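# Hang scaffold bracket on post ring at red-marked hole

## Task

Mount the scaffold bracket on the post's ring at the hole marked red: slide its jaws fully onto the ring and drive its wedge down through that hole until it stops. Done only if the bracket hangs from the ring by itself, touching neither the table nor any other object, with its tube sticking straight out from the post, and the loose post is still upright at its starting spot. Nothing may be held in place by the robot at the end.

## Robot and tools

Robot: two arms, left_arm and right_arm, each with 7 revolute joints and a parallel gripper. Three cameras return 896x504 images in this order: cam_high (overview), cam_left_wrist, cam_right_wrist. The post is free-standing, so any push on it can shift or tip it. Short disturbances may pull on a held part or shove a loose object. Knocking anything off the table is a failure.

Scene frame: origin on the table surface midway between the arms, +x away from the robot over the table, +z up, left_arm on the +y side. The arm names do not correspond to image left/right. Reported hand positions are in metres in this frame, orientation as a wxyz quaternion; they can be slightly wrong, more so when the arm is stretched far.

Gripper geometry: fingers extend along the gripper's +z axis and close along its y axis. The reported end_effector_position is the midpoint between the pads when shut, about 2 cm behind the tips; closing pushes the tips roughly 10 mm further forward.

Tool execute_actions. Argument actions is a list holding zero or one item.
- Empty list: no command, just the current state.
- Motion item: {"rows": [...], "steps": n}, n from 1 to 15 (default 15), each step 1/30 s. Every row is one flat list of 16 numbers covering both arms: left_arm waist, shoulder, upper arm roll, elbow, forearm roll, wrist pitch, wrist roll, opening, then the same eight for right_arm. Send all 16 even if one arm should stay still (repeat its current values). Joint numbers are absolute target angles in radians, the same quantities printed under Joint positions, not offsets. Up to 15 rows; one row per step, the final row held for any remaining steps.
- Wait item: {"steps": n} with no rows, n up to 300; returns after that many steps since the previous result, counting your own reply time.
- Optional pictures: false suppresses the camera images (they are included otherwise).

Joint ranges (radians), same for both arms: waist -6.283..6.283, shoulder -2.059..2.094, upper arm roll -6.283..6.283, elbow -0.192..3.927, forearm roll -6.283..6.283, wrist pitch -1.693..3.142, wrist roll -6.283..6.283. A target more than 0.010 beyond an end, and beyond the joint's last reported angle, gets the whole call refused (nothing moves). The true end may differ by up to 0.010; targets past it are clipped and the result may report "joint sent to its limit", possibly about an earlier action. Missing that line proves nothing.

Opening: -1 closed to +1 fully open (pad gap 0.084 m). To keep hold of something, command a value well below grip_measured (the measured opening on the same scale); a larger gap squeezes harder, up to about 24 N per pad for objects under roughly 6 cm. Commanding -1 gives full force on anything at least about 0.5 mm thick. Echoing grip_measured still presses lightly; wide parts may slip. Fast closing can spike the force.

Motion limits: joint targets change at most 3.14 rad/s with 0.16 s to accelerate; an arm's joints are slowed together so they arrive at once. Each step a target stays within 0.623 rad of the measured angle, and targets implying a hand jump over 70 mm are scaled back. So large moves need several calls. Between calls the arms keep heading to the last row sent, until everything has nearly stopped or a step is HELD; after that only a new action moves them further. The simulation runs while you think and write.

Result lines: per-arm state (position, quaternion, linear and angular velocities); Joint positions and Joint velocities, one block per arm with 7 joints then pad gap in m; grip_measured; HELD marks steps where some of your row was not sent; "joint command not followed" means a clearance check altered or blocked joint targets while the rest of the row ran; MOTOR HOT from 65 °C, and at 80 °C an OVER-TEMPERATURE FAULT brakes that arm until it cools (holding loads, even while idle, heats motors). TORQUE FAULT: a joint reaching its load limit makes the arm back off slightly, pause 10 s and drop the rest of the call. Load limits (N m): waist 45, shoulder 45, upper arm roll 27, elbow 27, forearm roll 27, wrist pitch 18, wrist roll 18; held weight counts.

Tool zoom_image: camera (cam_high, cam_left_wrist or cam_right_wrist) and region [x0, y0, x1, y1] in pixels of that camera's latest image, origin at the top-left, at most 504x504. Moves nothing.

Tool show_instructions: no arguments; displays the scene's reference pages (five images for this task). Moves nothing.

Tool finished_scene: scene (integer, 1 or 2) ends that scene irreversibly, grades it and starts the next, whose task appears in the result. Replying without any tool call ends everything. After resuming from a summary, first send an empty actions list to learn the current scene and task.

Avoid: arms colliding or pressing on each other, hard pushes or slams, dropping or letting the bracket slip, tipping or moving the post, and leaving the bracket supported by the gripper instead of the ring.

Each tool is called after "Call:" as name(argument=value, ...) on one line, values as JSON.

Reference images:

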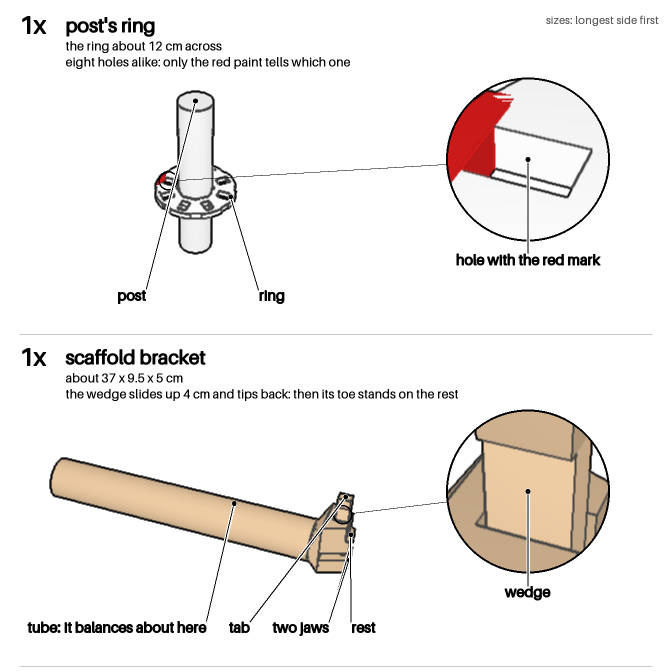

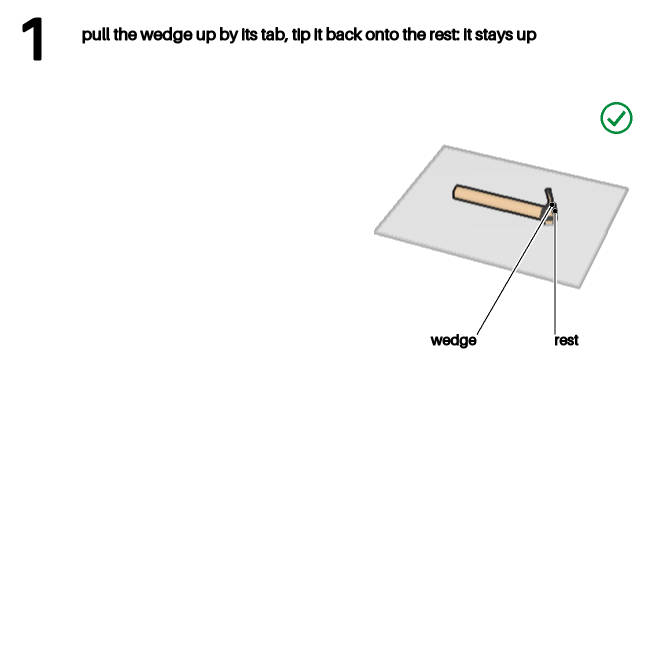

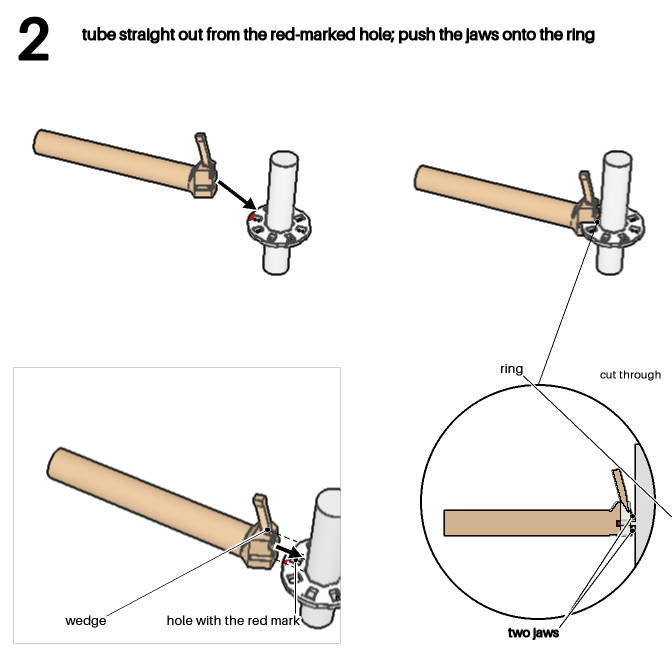

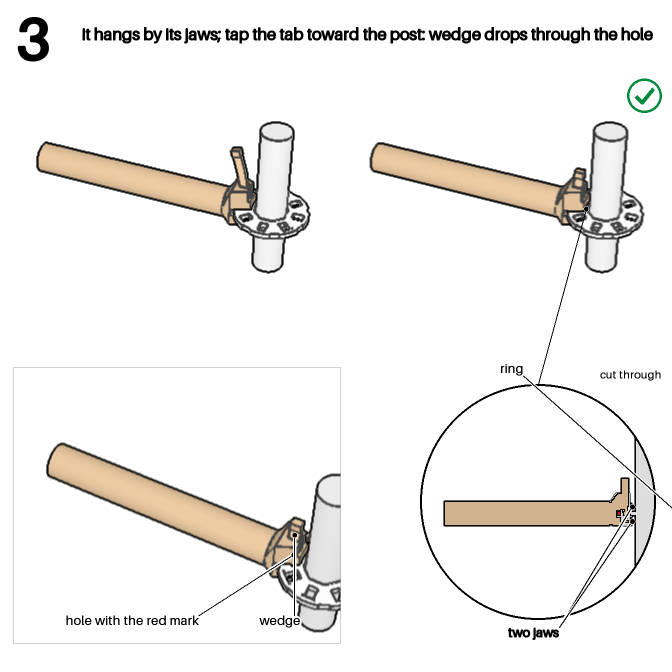

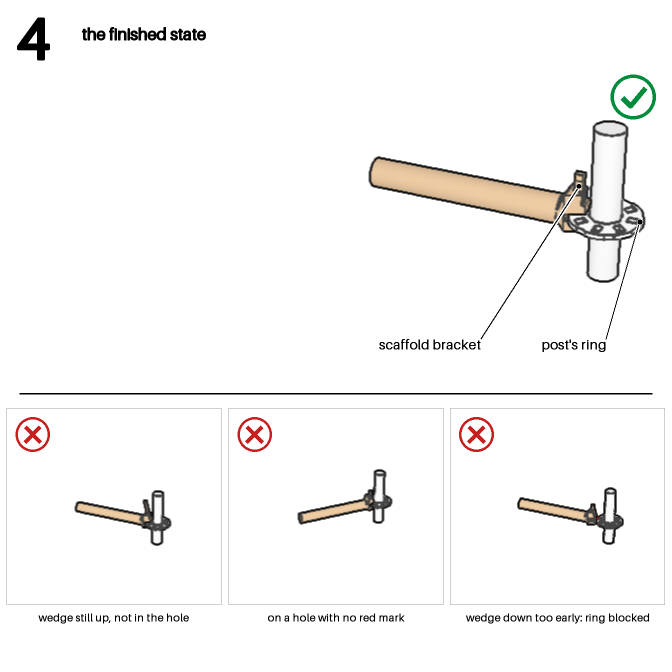

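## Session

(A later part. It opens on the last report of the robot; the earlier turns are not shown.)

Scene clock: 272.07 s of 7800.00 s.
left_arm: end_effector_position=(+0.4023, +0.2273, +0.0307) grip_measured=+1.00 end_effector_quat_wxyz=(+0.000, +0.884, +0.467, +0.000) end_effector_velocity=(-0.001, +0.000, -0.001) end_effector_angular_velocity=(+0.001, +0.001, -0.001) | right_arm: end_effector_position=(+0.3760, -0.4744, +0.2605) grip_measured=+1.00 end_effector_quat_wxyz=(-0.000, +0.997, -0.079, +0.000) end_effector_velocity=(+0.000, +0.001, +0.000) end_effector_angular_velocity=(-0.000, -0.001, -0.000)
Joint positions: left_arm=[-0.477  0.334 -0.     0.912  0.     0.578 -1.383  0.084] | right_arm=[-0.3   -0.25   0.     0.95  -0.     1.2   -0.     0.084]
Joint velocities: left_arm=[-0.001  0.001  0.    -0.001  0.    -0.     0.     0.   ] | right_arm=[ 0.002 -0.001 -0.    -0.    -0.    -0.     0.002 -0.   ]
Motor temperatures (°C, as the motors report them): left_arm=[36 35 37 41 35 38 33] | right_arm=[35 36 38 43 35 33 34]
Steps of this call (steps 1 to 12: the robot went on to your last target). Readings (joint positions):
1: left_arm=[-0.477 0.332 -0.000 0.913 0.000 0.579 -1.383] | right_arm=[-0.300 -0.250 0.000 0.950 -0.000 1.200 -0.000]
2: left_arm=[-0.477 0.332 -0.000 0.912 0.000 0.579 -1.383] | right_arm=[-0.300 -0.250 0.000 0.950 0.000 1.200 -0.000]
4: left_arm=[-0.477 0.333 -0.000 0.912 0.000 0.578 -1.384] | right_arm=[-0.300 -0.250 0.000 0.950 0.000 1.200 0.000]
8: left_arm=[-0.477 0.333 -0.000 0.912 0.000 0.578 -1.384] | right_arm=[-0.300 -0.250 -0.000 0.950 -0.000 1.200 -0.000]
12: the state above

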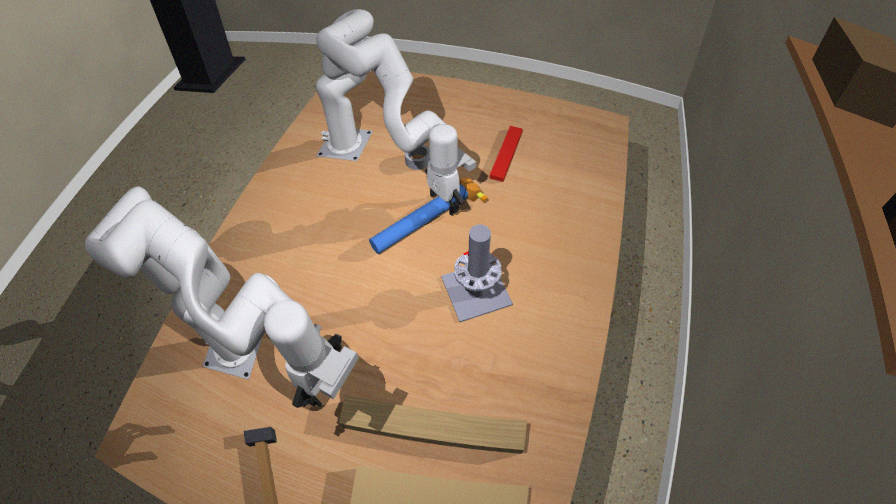

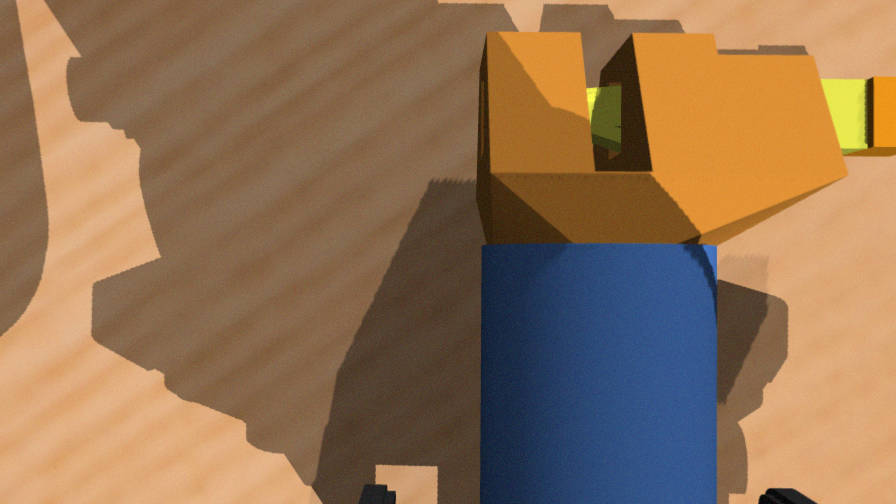

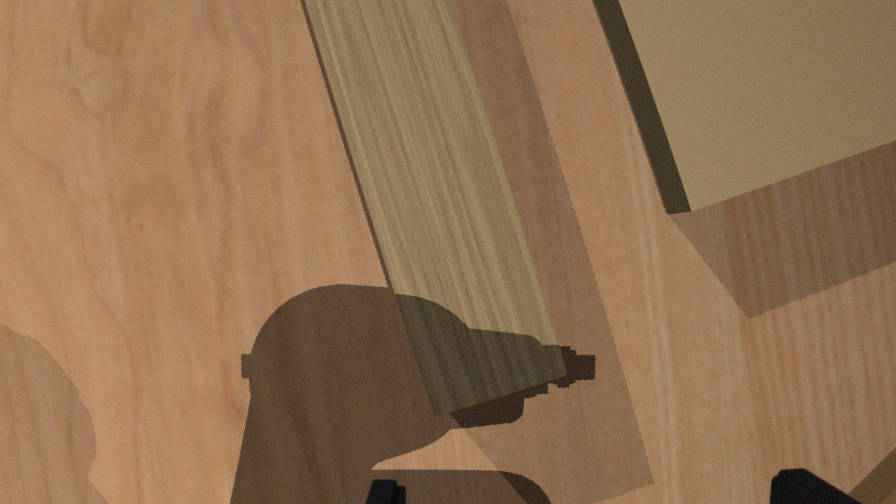

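Call:
execute_actions(actions=[{"rows": [[-0.4765,0.3431,0,0.9112,0,0.5681,-1.3835,0.9, -0.3,-0.25,0,0.95,0,1.2,0.0,1],[-0.4765,0.3431,0,0.9112,0,0.5681,-1.3835,0.8, -0.3,-0.25,0,0.95,0,1.2,0.0,1],[-0.4765,0.3431,0,0.9112,0,0.5681,-1.3835,0.7, -0.3,-0.25,0,0.95,0,1.2,0.0,1],[-0.4765,0.3431,0,0.9112,0,0.5681,-1.3835,0.6, -0.3,-0.25,0,0.95,0,1.2,0.0,1],[-0.4765,0.3431,0,0.9112,0,0.5681,-1.3835,0.5, -0.3,-0.25,0,0.95,0,1.2,0.0,1],[-0.4765,0.3431,0,0.9112,0,0.5681,-1.3835,0.4, -0.3,-0.25,0,0.95,0,1.2,0.0,1],[-0.4765,0.3431,0,0.9112,0,0.5681,-1.3835,0.33, -0.3,-0.25,0,0.95,0,1.2,0.0,1],[-0.4765,0.3431,0,0.9112,0,0.5681,-1.3835,0.27, -0.3,-0.25,0,0.95,0,1.2,0.0,1],[-0.4765,0.3431,0,0.9112,0,0.5681,-1.3835,0.22, -0.3,-0.25,0,0.95,0,1.2,0.0,1],[-0.4765,0.3431,0,0.9112,0,0.5681,-1.3835,0.17, -0.3,-0.25,0,0.95,0,1.2,0.0,1],[-0.4765,0.3431,0,0.9112,0,0.5681,-1.3835,0.12, -0.3,-0.25,0,0.95,0,1.2,0.0,1],[-0.4765,0.3431,0,0.9112,0,0.5681,-1.3835,0.07, -0.3,-0.25,0,0.95,0,1.2,0.0,1],[-0.4765,0.3431,0,0.9112,0,0.5681,-1.3835,0.0, -0.3,-0.25,0,0.95,0,1.2,0.0,1]], "steps": 15}], pictures=false)

Call:
execute_actions(actions=[{"rows": [[-0.4765,0.3431,0,0.9112,0,0.5681,-1.3835,-0.1, -0.3,-0.25,0,0.95,0,1.2,0.0,1],[-0.4765,0.3431,0,0.9112,0,0.5681,-1.3835,-0.2, -0.3,-0.25,0,0.95,0,1.2,0.0,1],[-0.4765,0.3431,0,0.9112,0,0.5681,-1.3835,-0.3, -0.3,-0.25,0,0.95,0,1.2,0.0,1],[-0.4765,0.3431,0,0.9112,0,0.5681,-1.3835,-0.4, -0.3,-0.25,0,0.95,0,1.2,0.0,1],[-0.4765,0.3431,0,0.9112,0,0.5681,-1.3835,-0.6, -0.3,-0.25,0,0.95,0,1.2,0.0,1],[-0.4765,0.3431,0,0.9112,0,0.5681,-1.3835,-0.8, -0.3,-0.25,0,0.95,0,1.2,0.0,1],[-0.4765,0.3431,0,0.9112,0,0.5681,-1.3835,-1, -0.3,-0.25,0,0.95,0,1.2,0.0,1]], "steps": 15}])

Scene clock: 297.57 s of 7800.00 s.
left_arm: end_effector_position=(+0.4030, +0.2267, +0.0275) grip_measured=+0.13 end_effector_quat_wxyz=(+0.001, +0.884, +0.467, +0.001) end_effector_velocity=(-0.001, -0.001, -0.000) end_effector_angular_velocity=(+0.000, +0.001, -0.003) | right_arm: end_effector_position=(+0.3760, -0.4744, +0.2605) grip_measured=+1.00 end_effector_quat_wxyz=(-0.000, +0.997, -0.079, +0.000) end_effector_velocity=(-0.000, -0.000, +0.000) end_effector_angular_velocity=(+0.001, -0.000, -0.002)
Joint positions: left_arm=[-0.477  0.343 -0.     0.913 -0.     0.567 -1.384  0.05 ] | right_arm=[-0.3   -0.25   0.     0.95  -0.     1.2    0.     0.084]
Joint velocities: left_arm=[-0.001  0.    -0.    -0.001  0.     0.     0.001  0.   ] | right_arm=[-0.001 -0.     0.    -0.     0.001  0.     0.001 -0.   ]
Motor temperatures (°C, as the motors report them): left_arm=[36 35 37 40 35 38 33] | right_arm=[35 36 38 43 35 33 34]
Steps of this call (steps 1 to 15: the robot went on to your last target; steps 16 to 90: nothing new was sent; then 22.00 s passed at rest; steps 91 to 105: all 15 steps of this action). Readings (joint positions):
91: left_arm=[-0.476 0.334 -0.000 0.912 -0.000 0.578 -1.384] | right_arm=[-0.300 -0.250 0.000 0.950 0.000 1.200 0.000]
92: left_arm=[-0.477 0.336 -0.000 0.912 0.000 0.575 -1.384] | right_arm=[-0.300 -0.250 0.000 0.950 -0.000 1.200 0.000]
94: left_arm=[-0.477 0.340 -0.000 0.912 0.000 0.571 -1.383] | right_arm=[-0.300 -0.250 -0.000 0.950 0.000 1.200 0.000]
98: left_arm=[-0.476 0.343 0.000 0.911 -0.000 0.569 -1.384] | right_arm=[-0.300 -0.250 -0.000 0.950 0.000 1.200 0.000]
105: the state above

Scene clock: 298.07 s of 7800.00 s.
left_arm: end_effector_position=(+0.4026, +0.2270, +0.0273) grip_measured=+0.13 end_effector_quat_wxyz=(+0.001, +0.885, +0.467, +0.000) end_effector_velocity=(-0.000, -0.000, -0.000) end_effector_angular_velocity=(-0.000, +0.000, +0.000) | right_arm: end_effector_position=(+0.3760, -0.4744, +0.2605) grip_measured=+1.00 end_effector_quat_wxyz=(-0.000, +0.997, -0.079, +0.000) end_effector_velocity=(-0.000, +0.000, -0.000) end_effector_angular_velocity=(+0.000, +0.001, +0.001)
Joint positions: left_arm=[-0.477  0.343 -0.     0.912 -0.     0.568 -1.384  0.05 ] | right_arm=[-0.3   -0.25   0.     0.95   0.     1.2   -0.     0.084]
Joint velocities: left_arm=[ 0.  0. -0.  0. -0.  0.  0.  0.] | right_arm=[ 0.001  0.    -0.    -0.     0.    -0.    -0.001  0.   ]
Motor temperatures (°C, as the motors report them): left_arm=[36 35 37 40 35 38 33] | right_arm=[35 36 38 43 35 33 34]
Steps of this call (steps 1 to 15: all 15 steps of this action). Readings (joint positions):
1: left_arm=[-0.477 0.343 -0.000 0.912 -0.000 0.567 -1.384] | right_arm=[-0.300 -0.250 0.000 0.950 -0.000 1.200 -0.000]
2: left_arm=[-0.477 0.343 -0.000 0.912 -0.000 0.567 -1.384] | right_arm=[-0.300 -0.250 -0.000 0.950 0.000 1.200 -0.000]
4: left_arm=[-0.477 0.343 -0.000 0.912 -0.000 0.567 -1.384] | right_arm=[-0.300 -0.250 0.000 0.950 -0.000 1.200 -0.000]
8: left_arm=[-0.477 0.343 -0.000 0.912 -0.000 0.568 -1.384] | right_arm=[-0.300 -0.250 0.000 0.950 0.000 1.200 0.000]
15: the state above

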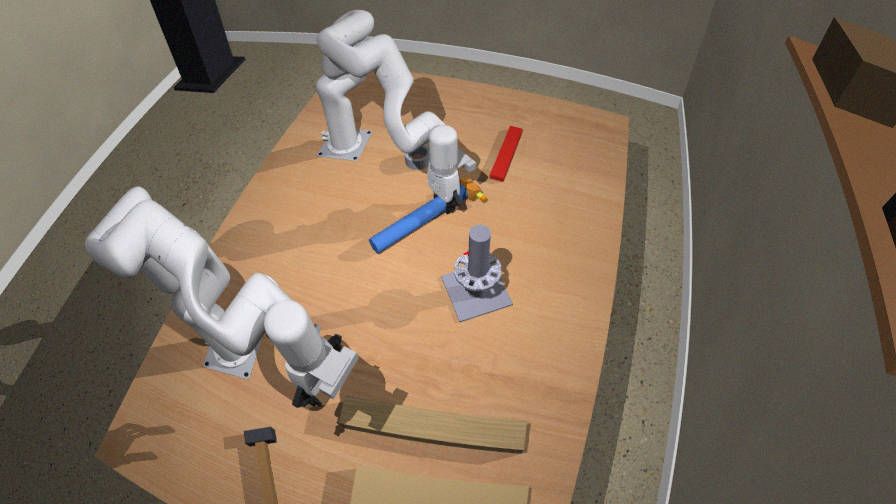

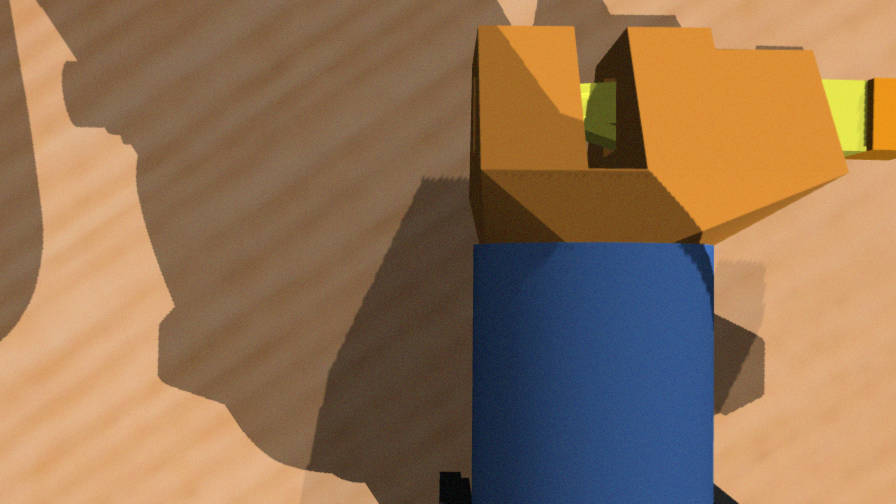

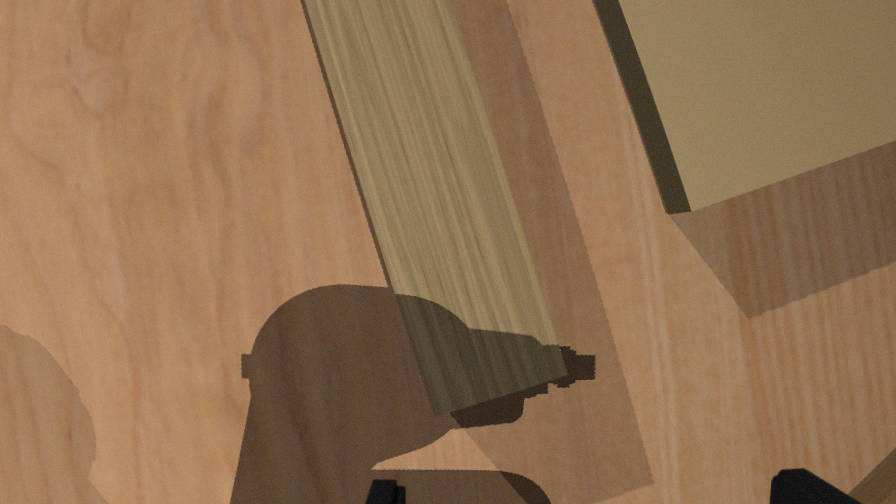

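Call:
execute_actions(actions=[{"rows": [[-0.4765,0.338,0,0.912,0,0.574,-1.3835,-1, -0.3,-0.25,0,0.95,0,1.2,0.0,1],[-0.4765,0.33,0,0.913,0,0.583,-1.3835,-1, -0.3,-0.25,0,0.95,0,1.2,0.0,1],[-0.4765,0.32,0,0.914,0,0.594,-1.3835,-1, -0.3,-0.25,0,0.95,0,1.2,0.0,1],[-0.4765,0.308,0,0.915,0,0.607,-1.3835,-1, -0.3,-0.25,0,0.95,0,1.2,0.0,1],[-0.4765,0.296,0,0.917,0,0.621,-1.3835,-1, -0.3,-0.25,0,0.95,0,1.2,0.0,1],[-0.4765,0.284,0,0.919,0,0.635,-1.3835,-1, -0.3,-0.25,0,0.95,0,1.2,0.0,1],[-0.4765,0.272,0,0.921,0,0.649,-1.3835,-1, -0.3,-0.25,0,0.95,0,1.2,0.0,1],[-0.4765,0.26,0,0.923,0,0.663,-1.3835,-1, -0.3,-0.25,0,0.95,0,1.2,0.0,1],[-0.4765,0.248,0,0.926,0,0.678,-1.3835,-1, -0.3,-0.25,0,0.95,0,1.2,0.0,1],[-0.4765,0.236,0,0.929,0,0.693,-1.3835,-1, -0.3,-0.25,0,0.95,0,1.2,0.0,1],[-0.4765,0.224,0,0.932,0,0.708,-1.3835,-1, -0.3,-0.25,0,0.95,0,1.2,0.0,1],[-0.4765,0.213,0,0.935,0,0.722,-1.3835,-1, -0.3,-0.25,0,0.95,0,1.2,0.0,1],[-0.4765,0.206,0,0.937,0,0.731,-1.3835,-1, -0.3,-0.25,0,0.95,0,1.2,0.0,1],[-0.4765,0.2015,0,0.9383,0,0.7368,-1.3835,-1, -0.3,-0.25,0,0.95,0,1.2,0.0,1]], "steps": 15}], pictures=false)

Call:
execute_actions(actions=[{"steps": 15}])

Scene clock: 315.77 s of 7800.00 s.
left_arm: end_effector_position=(+0.4030, +0.2270, +0.0820) grip_measured=+0.13 end_effector_quat_wxyz=(+0.001, +0.884, +0.467, +0.001) end_effector_velocity=(+0.006, -0.003, +0.124) end_effector_angular_velocity=(-0.014, -0.033, -0.001) | right_arm: end_effector_position=(+0.3760, -0.4744, +0.2605) grip_measured=+1.00 end_effector_quat_wxyz=(-0.000, +0.997, -0.079, +0.000) end_effector_velocity=(-0.000, +0.000, +0.000) end_effector_angular_velocity=(-0.001, +0.000, +0.000)
Joint positions: left_arm=[-0.476  0.22   0.     0.934  0.     0.712 -1.383  0.05 ] | right_arm=[-0.3   -0.25  -0.     0.95  -0.     1.2   -0.     0.084]
Joint velocities: left_arm=[-0.    -0.253  0.     0.071 -0.     0.289  0.001  0.   ] | right_arm=[ 0.001 -0.     0.    -0.    -0.001 -0.     0.001  0.   ]
Motor temperatures (°C, as the motors report them): left_arm=[36 35 37 39 35 38 33] | right_arm=[35 36 38 43 35 33 34]
Steps of this call (steps 1 to 15: the robot went on to your last target; steps 16 to 90: nothing new was sent; then 14.20 s passed at rest; steps 91 to 105: all 15 steps of this action). Readings (joint positions):
91: left_arm=[-0.477 0.343 -0.000 0.911 -0.000 0.568 -1.383] | right_arm=[-0.300 -0.250 -0.000 0.950 -0.000 1.200 0.000]
92: left_arm=[-0.476 0.342 0.000 0.911 0.000 0.570 -1.384] | right_arm=[-0.300 -0.250 0.000 0.950 -0.000 1.200 -0.000]
94: left_arm=[-0.476 0.336 0.001 0.908 0.000 0.581 -1.383] | right_arm=[-0.300 -0.250 -0.000 0.950 0.000 1.200 0.000]
98: left_arm=[-0.476 0.305 0.002 0.904 0.000 0.626 -1.383] | right_arm=[-0.300 -0.250 0.000 0.950 0.000 1.200 0.000]
105: the state above

Scene clock: 316.27 s of 7800.00 s.
left_arm: end_effector_position=(+0.4021, +0.2274, +0.0903) grip_measured=+0.13 end_effector_quat_wxyz=(-0.000, +0.884, +0.467, -0.000) end_effector_velocity=(-0.000, +0.001, +0.001) end_effector_angular_velocity=(+0.001, -0.000, +0.001) | right_arm: end_effector_position=(+0.3760, -0.4744, +0.2605) grip_measured=+1.00 end_effector_quat_wxyz=(-0.000, +0.997, -0.079, +0.000) end_effector_velocity=(+0.000, +0.000, -0.000) end_effector_angular_velocity=(-0.001, +0.001, +0.001)
Joint positions: left_arm=[-0.476  0.202  0.     0.938 -0.     0.737 -1.384  0.05 ] | right_arm=[-0.3   -0.25   0.     0.95  -0.     1.2    0.     0.084]
Joint velocities: left_arm=[ 0.001 -0.002  0.    -0.     0.001  0.002 -0.001 -0.   ] | right_arm=[ 0.001  0.001  0.     0.    -0.001 -0.     0.001 -0.   ]
Motor temperatures (°C, as the motors report them): left_arm=[36 35 37 39 35 38 33] | right_arm=[35 36 38 43 35 33 34]
Steps of this call (steps 1 to 15: the robot went on to your last target). Readings (joint positions):
1: left_arm=[-0.476 0.213 0.000 0.936 0.000 0.720 -1.383] | right_arm=[-0.300 -0.250 0.000 0.950 -0.000 1.200 0.000]
2: left_arm=[-0.476 0.209 0.000 0.937 0.000 0.726 -1.383] | right_arm=[-0.300 -0.250 -0.000 0.950 0.000 1.200 -0.000]
4: left_arm=[-0.476 0.205 0.000 0.937 0.000 0.732 -1.383] | right_arm=[-0.300 -0.250 0.000 0.950 -0.000 1.200 0.000]
8: left_arm=[-0.476 0.204 0.000 0.936 -0.000 0.736 -1.383] | right_arm=[-0.300 -0.250 0.000 0.950 -0.000 1.200 0.000]
15: the state above

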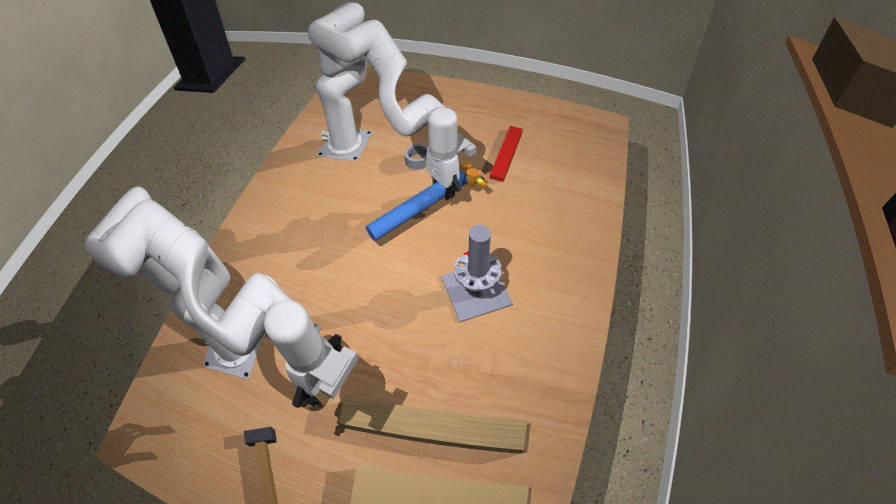

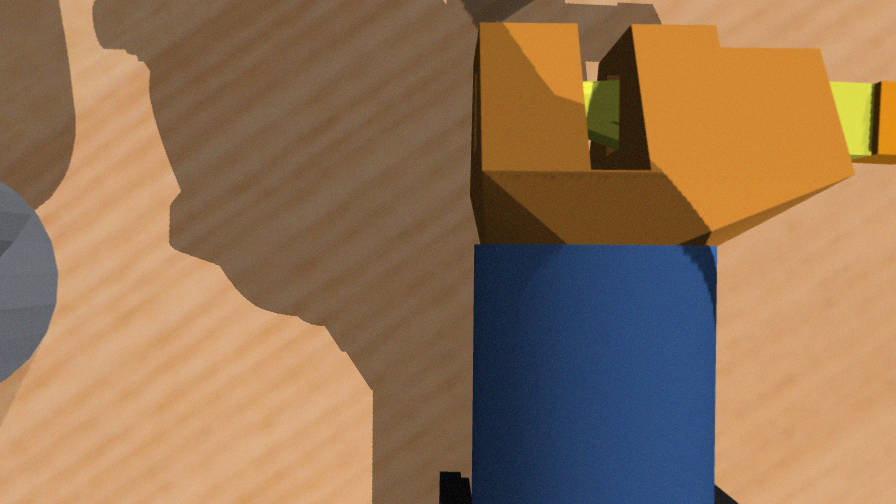

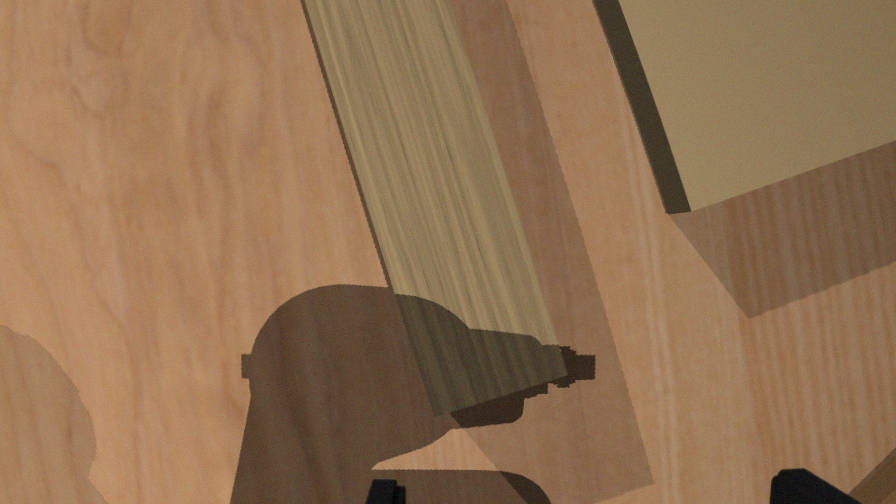

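Call:
execute_actions(actions=[{"rows": [[-0.48,0.2015,0,0.938,0,0.735,-1.385,-1, -0.3,-0.25,0,0.95,0,1.2,0.0,1],[-0.487,0.202,0,0.938,0,0.731,-1.387,-1, -0.3,-0.25,0,0.95,0,1.2,0.0,1],[-0.498,0.203,0,0.938,0,0.725,-1.391,-1, -0.3,-0.25,0,0.95,0,1.2,0.0,1],[-0.512,0.204,0,0.938,0,0.718,-1.396,-1, -0.3,-0.25,0,0.95,0,1.2,0.0,1],[-0.53,0.206,0,0.938,0,0.708,-1.402,-1, -0.3,-0.25,0,0.95,0,1.2,0.0,1],[-0.55,0.208,0,0.938,0,0.698,-1.409,-1, -0.3,-0.25,0,0.95,0,1.2,0.0,1],[-0.572,0.21,0,0.937,0,0.686,-1.417,-1, -0.3,-0.25,0,0.95,0,1.2,0.0,1],[-0.595,0.212,0,0.937,0,0.674,-1.425,-1, -0.3,-0.25,0,0.95,0,1.2,0.0,1],[-0.618,0.214,0,0.937,0,0.661,-1.433,-1, -0.3,-0.25,0,0.95,0,1.2,0.0,1],[-0.641,0.216,0,0.937,0,0.649,-1.441,-1, -0.3,-0.25,0,0.95,0,1.2,0.0,1],[-0.664,0.218,0,0.937,0,0.637,-1.449,-1, -0.3,-0.25,0,0.95,0,1.2,0.0,1],[-0.687,0.22,0,0.937,0,0.625,-1.457,-1, -0.3,-0.25,0,0.95,0,1.2,0.0,1],[-0.71,0.222,0,0.937,0,0.612,-1.465,-1, -0.3,-0.25,0,0.95,0,1.2,0.0,1],[-0.733,0.225,0,0.936,0,0.6,-1.473,-1, -0.3,-0.25,0,0.95,0,1.2,0.0,1],[-0.756,0.227,0,0.936,0,0.588,-1.481,-1, -0.3,-0.25,0,0.95,0,1.2,0.0,1]], "steps": 15}], pictures=false)

Call:
execute_actions(actions=[{"rows": [[-0.779,0.229,0,0.936,0,0.573,-1.489,-1, -0.3,-0.25,0,0.95,0,1.2,0.0,1],[-0.802,0.231,0,0.936,0,0.556,-1.497,-1, -0.3,-0.25,0,0.95,0,1.2,0.0,1],[-0.825,0.234,0,0.936,0,0.537,-1.505,-1, -0.3,-0.25,0,0.95,0,1.2,0.0,1],[-0.848,0.237,0,0.936,0,0.516,-1.513,-1, -0.3,-0.25,0,0.95,0,1.2,0.0,1],[-0.87,0.24,0,0.935,0,0.493,-1.521,-1, -0.3,-0.25,0,0.95,0,1.2,0.0,1],[-0.892,0.244,0,0.935,0,0.468,-1.528,-1, -0.3,-0.25,0,0.95,0,1.2,0.0,1],[-0.913,0.248,0,0.935,0,0.441,-1.535,-1, -0.3,-0.25,0,0.95,0,1.2,0.0,1],[-0.933,0.253,0,0.934,0,0.412,-1.542,-1, -0.3,-0.25,0,0.95,0,1.2,0.0,1],[-0.951,0.258,0,0.934,0,0.381,-1.549,-1, -0.3,-0.25,0,0.95,0,1.2,0.0,1],[-0.967,0.263,0,0.933,0,0.348,-1.554,-1, -0.3,-0.25,0,0.95,0,1.2,0.0,1],[-0.981,0.269,0,0.933,0,0.313,-1.559,-1, -0.3,-0.25,0,0.95,0,1.2,0.0,1],[-0.993,0.275,0,0.932,0,0.276,-1.563,-1, -0.3,-0.25,0,0.95,0,1.2,0.0,1],[-1.002,0.281,0,0.932,0,0.237,-1.567,-1, -0.3,-0.25,0,0.95,0,1.2,0.0,1],[-1.009,0.288,0,0.931,0,0.197,-1.569,-1, -0.3,-0.25,0,0.95,0,1.2,0.0,1],[-1.014,0.295,0,0.931,0,0.157,-1.5708,-1, -0.3,-0.25,0,0.95,0,1.2,0.0,1]], "steps": 15}], pictures=false)

Call:
execute_actions(actions=[{"rows": [[-1.014,0.303,0,0.93,0,0.115,-1.5708,-1, -0.3,-0.25,0,0.95,0,1.2,0.0,1],[-1.014,0.311,0,0.93,0,0.072,-1.5708,-1, -0.3,-0.25,0,0.95,0,1.2,0.0,1],[-1.014,0.32,0,0.929,0,0.028,-1.5708,-1, -0.3,-0.25,0,0.95,0,1.2,0.0,1],[-1.014,0.33,0,0.929,0,-0.017,-1.5708,-1, -0.3,-0.25,0,0.95,0,1.2,0.0,1],[-1.014,0.341,0,0.928,0,-0.063,-1.5708,-1, -0.3,-0.25,0,0.95,0,1.2,0.0,1],[-1.014,0.353,0,0.928,0,-0.11,-1.5708,-1, -0.3,-0.25,0,0.95,0,1.2,0.0,1],[-1.014,0.366,0,0.927,0,-0.158,-1.5708,-1, -0.3,-0.25,0,0.95,0,1.2,0.0,1],[-1.014,0.38,0,0.927,0,-0.207,-1.5708,-1, -0.3,-0.25,0,0.95,0,1.2,0.0,1],[-1.014,0.395,0,0.926,0,-0.257,-1.5708,-1, -0.3,-0.25,0,0.95,0,1.2,0.0,1],[-1.014,0.411,0,0.926,0,-0.308,-1.5708,-1, -0.3,-0.25,0,0.95,0,1.2,0.0,1],[-1.014,0.428,0,0.925,0,-0.36,-1.5708,-1, -0.3,-0.25,0,0.95,0,1.2,0.0,1],[-1.014,0.446,0,0.925,0,-0.413,-1.5708,-1, -0.3,-0.25,0,0.95,0,1.2,0.0,1],[-1.014,0.465,0,0.924,0,-0.467,-1.5708,-1, -0.3,-0.25,0,0.95,0,1.2,0.0,1],[-1.014,0.485,0,0.924,0,-0.522,-1.5708,-1, -0.3,-0.25,0,0.95,0,1.2,0.0,1],[-1.014,0.506,0,0.923,0,-0.578,-1.5708,-1, -0.3,-0.25,0,0.95,0,1.2,0.0,1]], "steps": 15}], pictures=false)

Call:
execute_actions(actions=[{"rows": [[-1.014,0.528,0,0.922,0,-0.635,-1.5708,-1, -0.3,-0.25,0,0.95,0,1.2,0.0,1],[-1.014,0.55,0,0.922,0,-0.692,-1.5708,-1, -0.3,-0.25,0,0.95,0,1.2,0.0,1],[-1.014,0.572,0,0.921,0,-0.749,-1.5708,-1, -0.3,-0.25,0,0.95,0,1.2,0.0,1],[-1.014,0.594,0,0.92,0,-0.806,-1.5708,-1, -0.3,-0.25,0,0.95,0,1.2,0.0,1],[-1.014,0.616,0,0.92,0,-0.863,-1.5708,-1, -0.3,-0.25,0,0.95,0,1.2,0.0,1],[-1.014,0.638,0,0.919,0,-0.92,-1.5708,-1, -0.3,-0.25,0,0.95,0,1.2,0.0,1],[-1.014,0.66,0,0.918,0,-0.977,-1.5708,-1, -0.3,-0.25,0,0.95,0,1.2,0.0,1],[-1.014,0.682,0,0.918,0,-1.034,-1.5708,-1, -0.3,-0.25,0,0.95,0,1.2,0.0,1],[-1.014,0.704,0,0.917,0,-1.091,-1.5708,-1, -0.3,-0.25,0,0.95,0,1.2,0.0,1],[-1.014,0.726,0,0.916,0,-1.147,-1.5708,-1, -0.3,-0.25,0,0.95,0,1.2,0.0,1],[-1.014,0.747,0,0.916,0,-1.201,-1.5708,-1, -0.3,-0.25,0,0.95,0,1.2,0.0,1],[-1.014,0.767,0,0.915,0,-1.252,-1.5708,-1, -0.3,-0.25,0,0.95,0,1.2,0.0,1],[-1.014,0.786,0,0.915,0,-1.3,-1.5708,-1, -0.3,-0.25,0,0.95,0,1.2,0.0,1],[-1.014,0.803,0,0.914,0,-1.344,-1.5708,-1, -0.3,-0.25,0,0.95,0,1.2,0.0,1],[-1.014,0.819,0,0.914,0,-1.384,-1.5708,-1, -0.3,-0.25,0,0.95,0,1.2,0.0,1]], "steps": 15}], pictures=false)

Call:
execute_actions(actions=[{"rows": [[-1.014,0.833,0,0.913,0,-1.42,-1.5708,-1, -0.3,-0.25,0,0.95,0,1.2,0.0,1],[-1.014,0.845,0,0.913,0,-1.451,-1.5708,-1, -0.3,-0.25,0,0.95,0,1.2,0.0,1],[-1.014,0.855,0,0.913,0,-1.477,-1.5708,-1, -0.3,-0.25,0,0.95,0,1.2,0.0,1],[-1.014,0.863,0,0.912,0,-1.498,-1.5708,-1, -0.3,-0.25,0,0.95,0,1.2,0.0,1],[-1.014,0.87,0,0.912,0,-1.515,-1.5708,-1, -0.3,-0.25,0,0.95,0,1.2,0.0,1],[-1.014,0.875,0,0.912,0,-1.528,-1.5708,-1, -0.3,-0.25,0,0.95,0,1.2,0.0,1],[-1.014,0.8782,0,0.9119,0,-1.5371,-1.5708,-1, -0.3,-0.25,0,0.95,0,1.2,0.0,1]], "steps": 15}])

Scene clock: 399.50 s of 7800.00 s.
left_arm: end_effector_position=(+0.3736, +0.1311, +0.0906) grip_measured=+0.13 end_effector_quat_wxyz=(+0.037, +0.913, +0.407, +0.022) end_effector_velocity=(-0.129, -0.313, +0.003) end_effector_angular_velocity=(-0.184, -0.229, -0.434) | right_arm: end_effector_position=(+0.3760, -0.4744, +0.2605) grip_measured=+1.00 end_effector_quat_wxyz=(-0.000, +0.997, -0.079, -0.000) end_effector_velocity=(+0.000, +0.000, +0.000) end_effector_angular_velocity=(+0.000, +0.000, +0.002)
Joint positions: left_arm=[-0.676  0.219 -0.002  0.937 -0.     0.631 -1.453  0.05 ] | right_arm=[-0.3   -0.25  -0.     0.95  -0.     1.2    0.     0.084]
Joint velocities: left_arm=[-0.673  0.064  0.006 -0.002  0.    -0.359 -0.234  0.   ] | right_arm=[ 0.001  0.    -0.     0.     0.     0.    -0.002 -0.   ]
Motor temperatures (°C, as the motors report them): left_arm=[36 36 37 44 35 38 33] | right_arm=[35 36 38 43 35 33 34]
Steps of this call (steps 1 to 15: the robot went on to your last target; steps 16 to 140: nothing new was sent; then 78.07 s passed at rest; steps 141 to 155: all 15 steps of this action). Readings (joint positions):
141: left_arm=[-0.477 0.201 0.000 0.938 -0.000 0.737 -1.384] | right_arm=[-0.300 -0.250 0.000 0.950 -0.000 1.200 0.000]
142: left_arm=[-0.477 0.202 0.000 0.938 0.000 0.736 -1.384] | right_arm=[-0.300 -0.250 0.000 0.950 -0.000 1.200 0.000]
144: left_arm=[-0.484 0.202 0.002 0.938 0.000 0.732 -1.387] | right_arm=[-0.300 -0.250 -0.000 0.950 0.000 1.200 -0.000]
148: left_arm=[-0.529 0.206 0.003 0.938 0.000 0.708 -1.402] | right_arm=[-0.300 -0.250 -0.000 0.950 -0.000 1.200 0.000]
155: the state above

Scene clock: 400.00 s of 7800.00 s.
left_arm: end_effector_position=(+0.3094, -0.0270, +0.1036) grip_measured=+0.13 end_effector_quat_wxyz=(+0.169, +0.934, +0.310, +0.058) end_effector_velocity=(-0.042, -0.259, +0.061) end_effector_angular_velocity=(-0.696, -0.481, -0.228) | right_arm: end_effector_position=(+0.3760, -0.4744, +0.2605) grip_measured=+1.00 end_effector_quat_wxyz=(-0.000, +0.997, -0.079, +0.000) end_effector_velocity=(-0.000, -0.000, -0.000) end_effector_angular_velocity=(-0.000, +0.000, +0.001)
Joint positions: left_arm=[-0.978  0.271 -0.002  0.932  0.     0.301 -1.558  0.05 ] | right_arm=[-0.3   -0.25   0.     0.95  -0.     1.2    0.     0.084]
Joint velocities: left_arm=[-0.342  0.172  0.    -0.018  0.    -1.035 -0.121 -0.   ] | right_arm=[ 0.     0.     0.    -0.    -0.    -0.    -0.001 -0.   ]
Motor temperatures (°C, as the motors report them): left_arm=[36 36 37 44 35 38 33] | right_arm=[35 36 38 43 35 33 34]
Steps of this call (steps 1 to 15: all 15 steps of this action). Readings (joint positions):
1: left_arm=[-0.699 0.221 -0.002 0.937 -0.000 0.619 -1.461] | right_arm=[-0.300 -0.250 -0.000 0.950 -0.000 1.200 0.000]
2: left_arm=[-0.721 0.224 -0.001 0.937 -0.000 0.607 -1.468] | right_arm=[-0.300 -0.250 0.000 0.950 -0.000 1.200 0.000]
4: left_arm=[-0.766 0.228 -0.001 0.936 -0.000 0.578 -1.484] | right_arm=[-0.300 -0.250 0.000 0.950 -0.000 1.200 0.000]
8: left_arm=[-0.856 0.239 -0.001 0.935 -0.000 0.501 -1.516] | right_arm=[-0.300 -0.250 -0.000 0.950 0.000 1.200 -0.000]
15: the state above

Scene clock: 400.50 s of 7800.00 s.
left_arm: end_effector_position=(+0.3411, -0.1030, +0.1387) grip_measured=+0.13 end_effector_quat_wxyz=(+0.392, +0.867, +0.279, +0.126) end_effector_velocity=(+0.044, -0.085, +0.032) end_effector_angular_velocity=(-0.817, -0.580, -0.021) | right_arm: end_effector_position=(+0.3760, -0.4744, +0.2605) grip_measured=+1.00 end_effector_quat_wxyz=(-0.000, +0.997, -0.079, +0.000) end_effector_velocity=(-0.000, +0.000, +0.000) end_effector_angular_velocity=(-0.001, -0.000, +0.001)
Joint positions: left_arm=[-1.013  0.428  0.     0.925  0.    -0.353 -1.571  0.05 ] | right_arm=[-0.3   -0.25   0.     0.95  -0.     1.2   -0.     0.084]
Joint velocities: left_arm=[-0.01   0.509 -0.011 -0.015  0.001 -1.526 -0.     0.   ] | right_arm=[ 0.001 -0.001  0.    -0.    -0.001  0.     0.001 -0.   ]
Motor temperatures (°C, as the motors report them): left_arm=[36 36 37 44 35 38 33] | right_arm=[35 36 38 43 35 33 34]
Steps of this call (steps 1 to 15: all 15 steps of this action). Readings (joint positions):
1: left_arm=[-0.988 0.277 -0.002 0.931 0.000 0.265 -1.561] | right_arm=[-0.300 -0.250 -0.000 0.950 -0.000 1.200 -0.000]
2: left_arm=[-0.997 0.284 -0.002 0.931 0.000 0.229 -1.564] | right_arm=[-0.300 -0.250 0.000 0.950 -0.000 1.200 0.000]
4: left_arm=[-1.006 0.297 -0.001 0.930 0.000 0.151 -1.568] | right_arm=[-0.300 -0.250 0.000 0.950 -0.000 1.200 0.000]
8: left_arm=[-1.011 0.332 0.002 0.929 -0.000 -0.018 -1.570] | right_arm=[-0.300 -0.250 -0.000 0.950 -0.000 1.200 0.000]
15: the state above

Scene clock: 401.00 s of 7800.00 s.
left_arm: end_effector_position=(+0.3375, -0.0991, +0.1454) grip_measured=+0.13 end_effector_quat_wxyz=(+0.597, +0.742, +0.238, +0.192) end_effector_velocity=(-0.065, +0.092, +0.013) end_effector_angular_velocity=(-0.762, -0.545, +0.001) | right_arm: end_effector_position=(+0.3760, -0.4744, +0.2605) grip_measured=+1.00 end_effector_quat_wxyz=(-0.000, +0.997, -0.079, +0.000) end_effector_velocity=(-0.000, -0.000, -0.000) end_effector_angular_velocity=(+0.000, +0.001, -0.002)
Joint positions: left_arm=[-1.014  0.739  0.     0.916 -0.    -1.178 -1.571  0.05 ] | right_arm=[-0.3   -0.25  -0.     0.95   0.     1.2   -0.     0.084]
Joint velocities: left_arm=[ 0.001  0.616  0.    -0.018  0.001 -1.571  0.     0.   ] | right_arm=[-0.001  0.001  0.     0.     0.    -0.     0.002 -0.   ]
Motor temperatures (°C, as the motors report them): left_arm=[36 36 37 44 35 38 33] | right_arm=[35 36 38 43 35 33 34]
Steps of this call (steps 1 to 15: all 15 steps of this action). Readings (joint positions):
1: left_arm=[-1.014 0.446 0.000 0.925 0.000 -0.404 -1.571] | right_arm=[-0.300 -0.250 0.000 0.950 -0.000 1.200 0.000]
2: left_arm=[-1.014 0.464 -0.000 0.924 0.000 -0.457 -1.571] | right_arm=[-0.300 -0.250 -0.000 0.950 -0.000 1.200 0.000]
4: left_arm=[-1.014 0.504 0.000 0.923 0.000 -0.565 -1.571] | right_arm=[-0.300 -0.250 -0.000 0.950 -0.000 1.200 -0.000]
8: left_arm=[-1.014 0.588 0.000 0.920 -0.000 -0.787 -1.571] | right_arm=[-0.300 -0.250 0.000 0.950 -0.000 1.200 -0.000]
15: the state above

Scene clock: 401.50 s of 7800.00 s.
left_arm: end_effector_position=(+0.3175, -0.0711, +0.1509) grip_measured=+0.13 end_effector_quat_wxyz=(+0.673, +0.673, +0.216, +0.216) end_effector_velocity=(-0.002, +0.004, +0.002) end_effector_angular_velocity=(-0.020, -0.016, -0.000) | right_arm: end_effector_position=(+0.3760, -0.4744, +0.2605) grip_measured=+1.00 end_effector_quat_wxyz=(-0.000, +0.997, -0.079, -0.000) end_effector_velocity=(-0.000, +0.000, -0.000) end_effector_angular_velocity=(+0.000, +0.000, +0.000)
Joint positions: left_arm=[-1.014  0.876 -0.     0.913 -0.    -1.534 -1.571  0.05 ] | right_arm=[-0.3   -0.25  -0.     0.95  -0.     1.2   -0.     0.084]
Joint velocities: left_arm=[-0.     0.013  0.001  0.001  0.001 -0.038  0.    -0.   ] | right_arm=[ 0.  0.  0. -0.  0.  0.  0. -0.]
Motor temperatures (°C, as the motors report them): left_arm=[36 36 37 44 35 38 33] | right_arm=[35 36 38 43 35 33 34]
Steps of this call (steps 1 to 15: all 15 steps of this action). Readings (joint positions):
1: left_arm=[-1.014 0.759 0.000 0.916 -0.000 -1.230 -1.571] | right_arm=[-0.300 -0.250 -0.000 0.950 0.000 1.200 0.000]
2: left_arm=[-1.014 0.778 0.000 0.915 -0.000 -1.279 -1.571] | right_arm=[-0.300 -0.250 -0.000 0.950 0.000 1.200 0.000]
4: left_arm=[-1.014 0.813 0.000 0.914 -0.000 -1.367 -1.571] | right_arm=[-0.300 -0.250 0.000 0.950 0.000 1.200 -0.000]
8: left_arm=[-1.014 0.860 0.000 0.912 -0.000 -1.487 -1.571] | right_arm=[-0.300 -0.250 0.000 0.950 -0.000 1.200 0.000]
15: the state above

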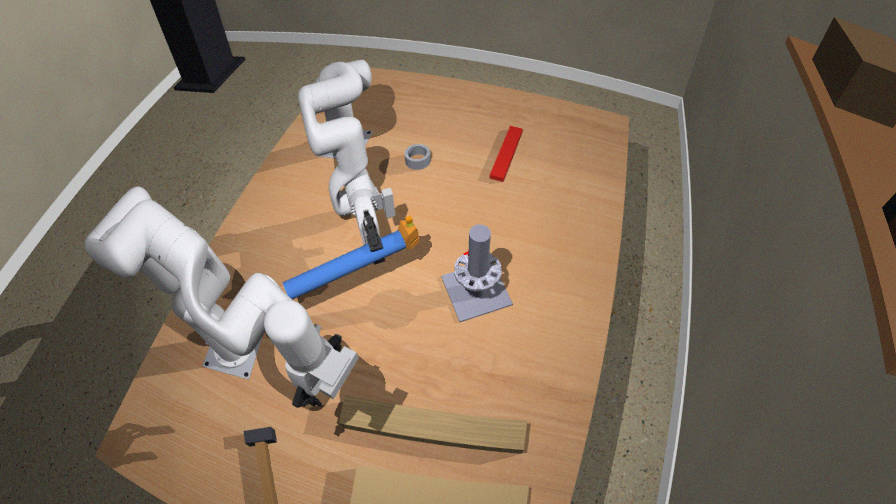

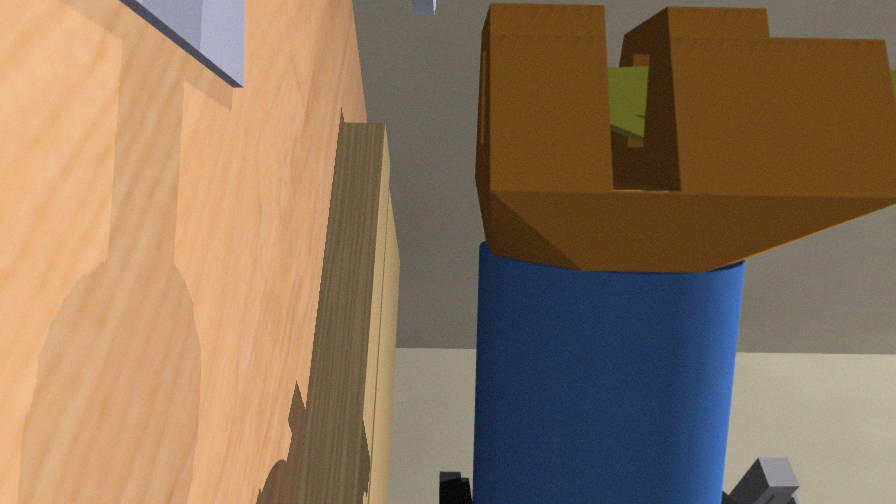

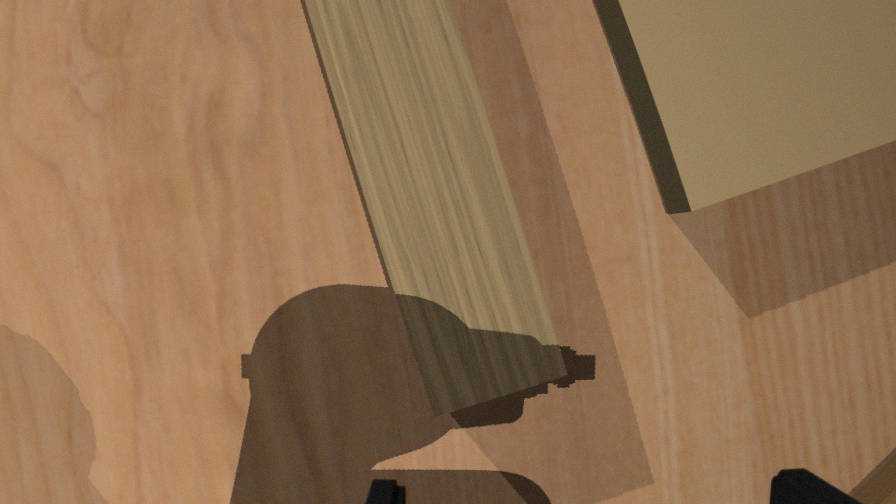

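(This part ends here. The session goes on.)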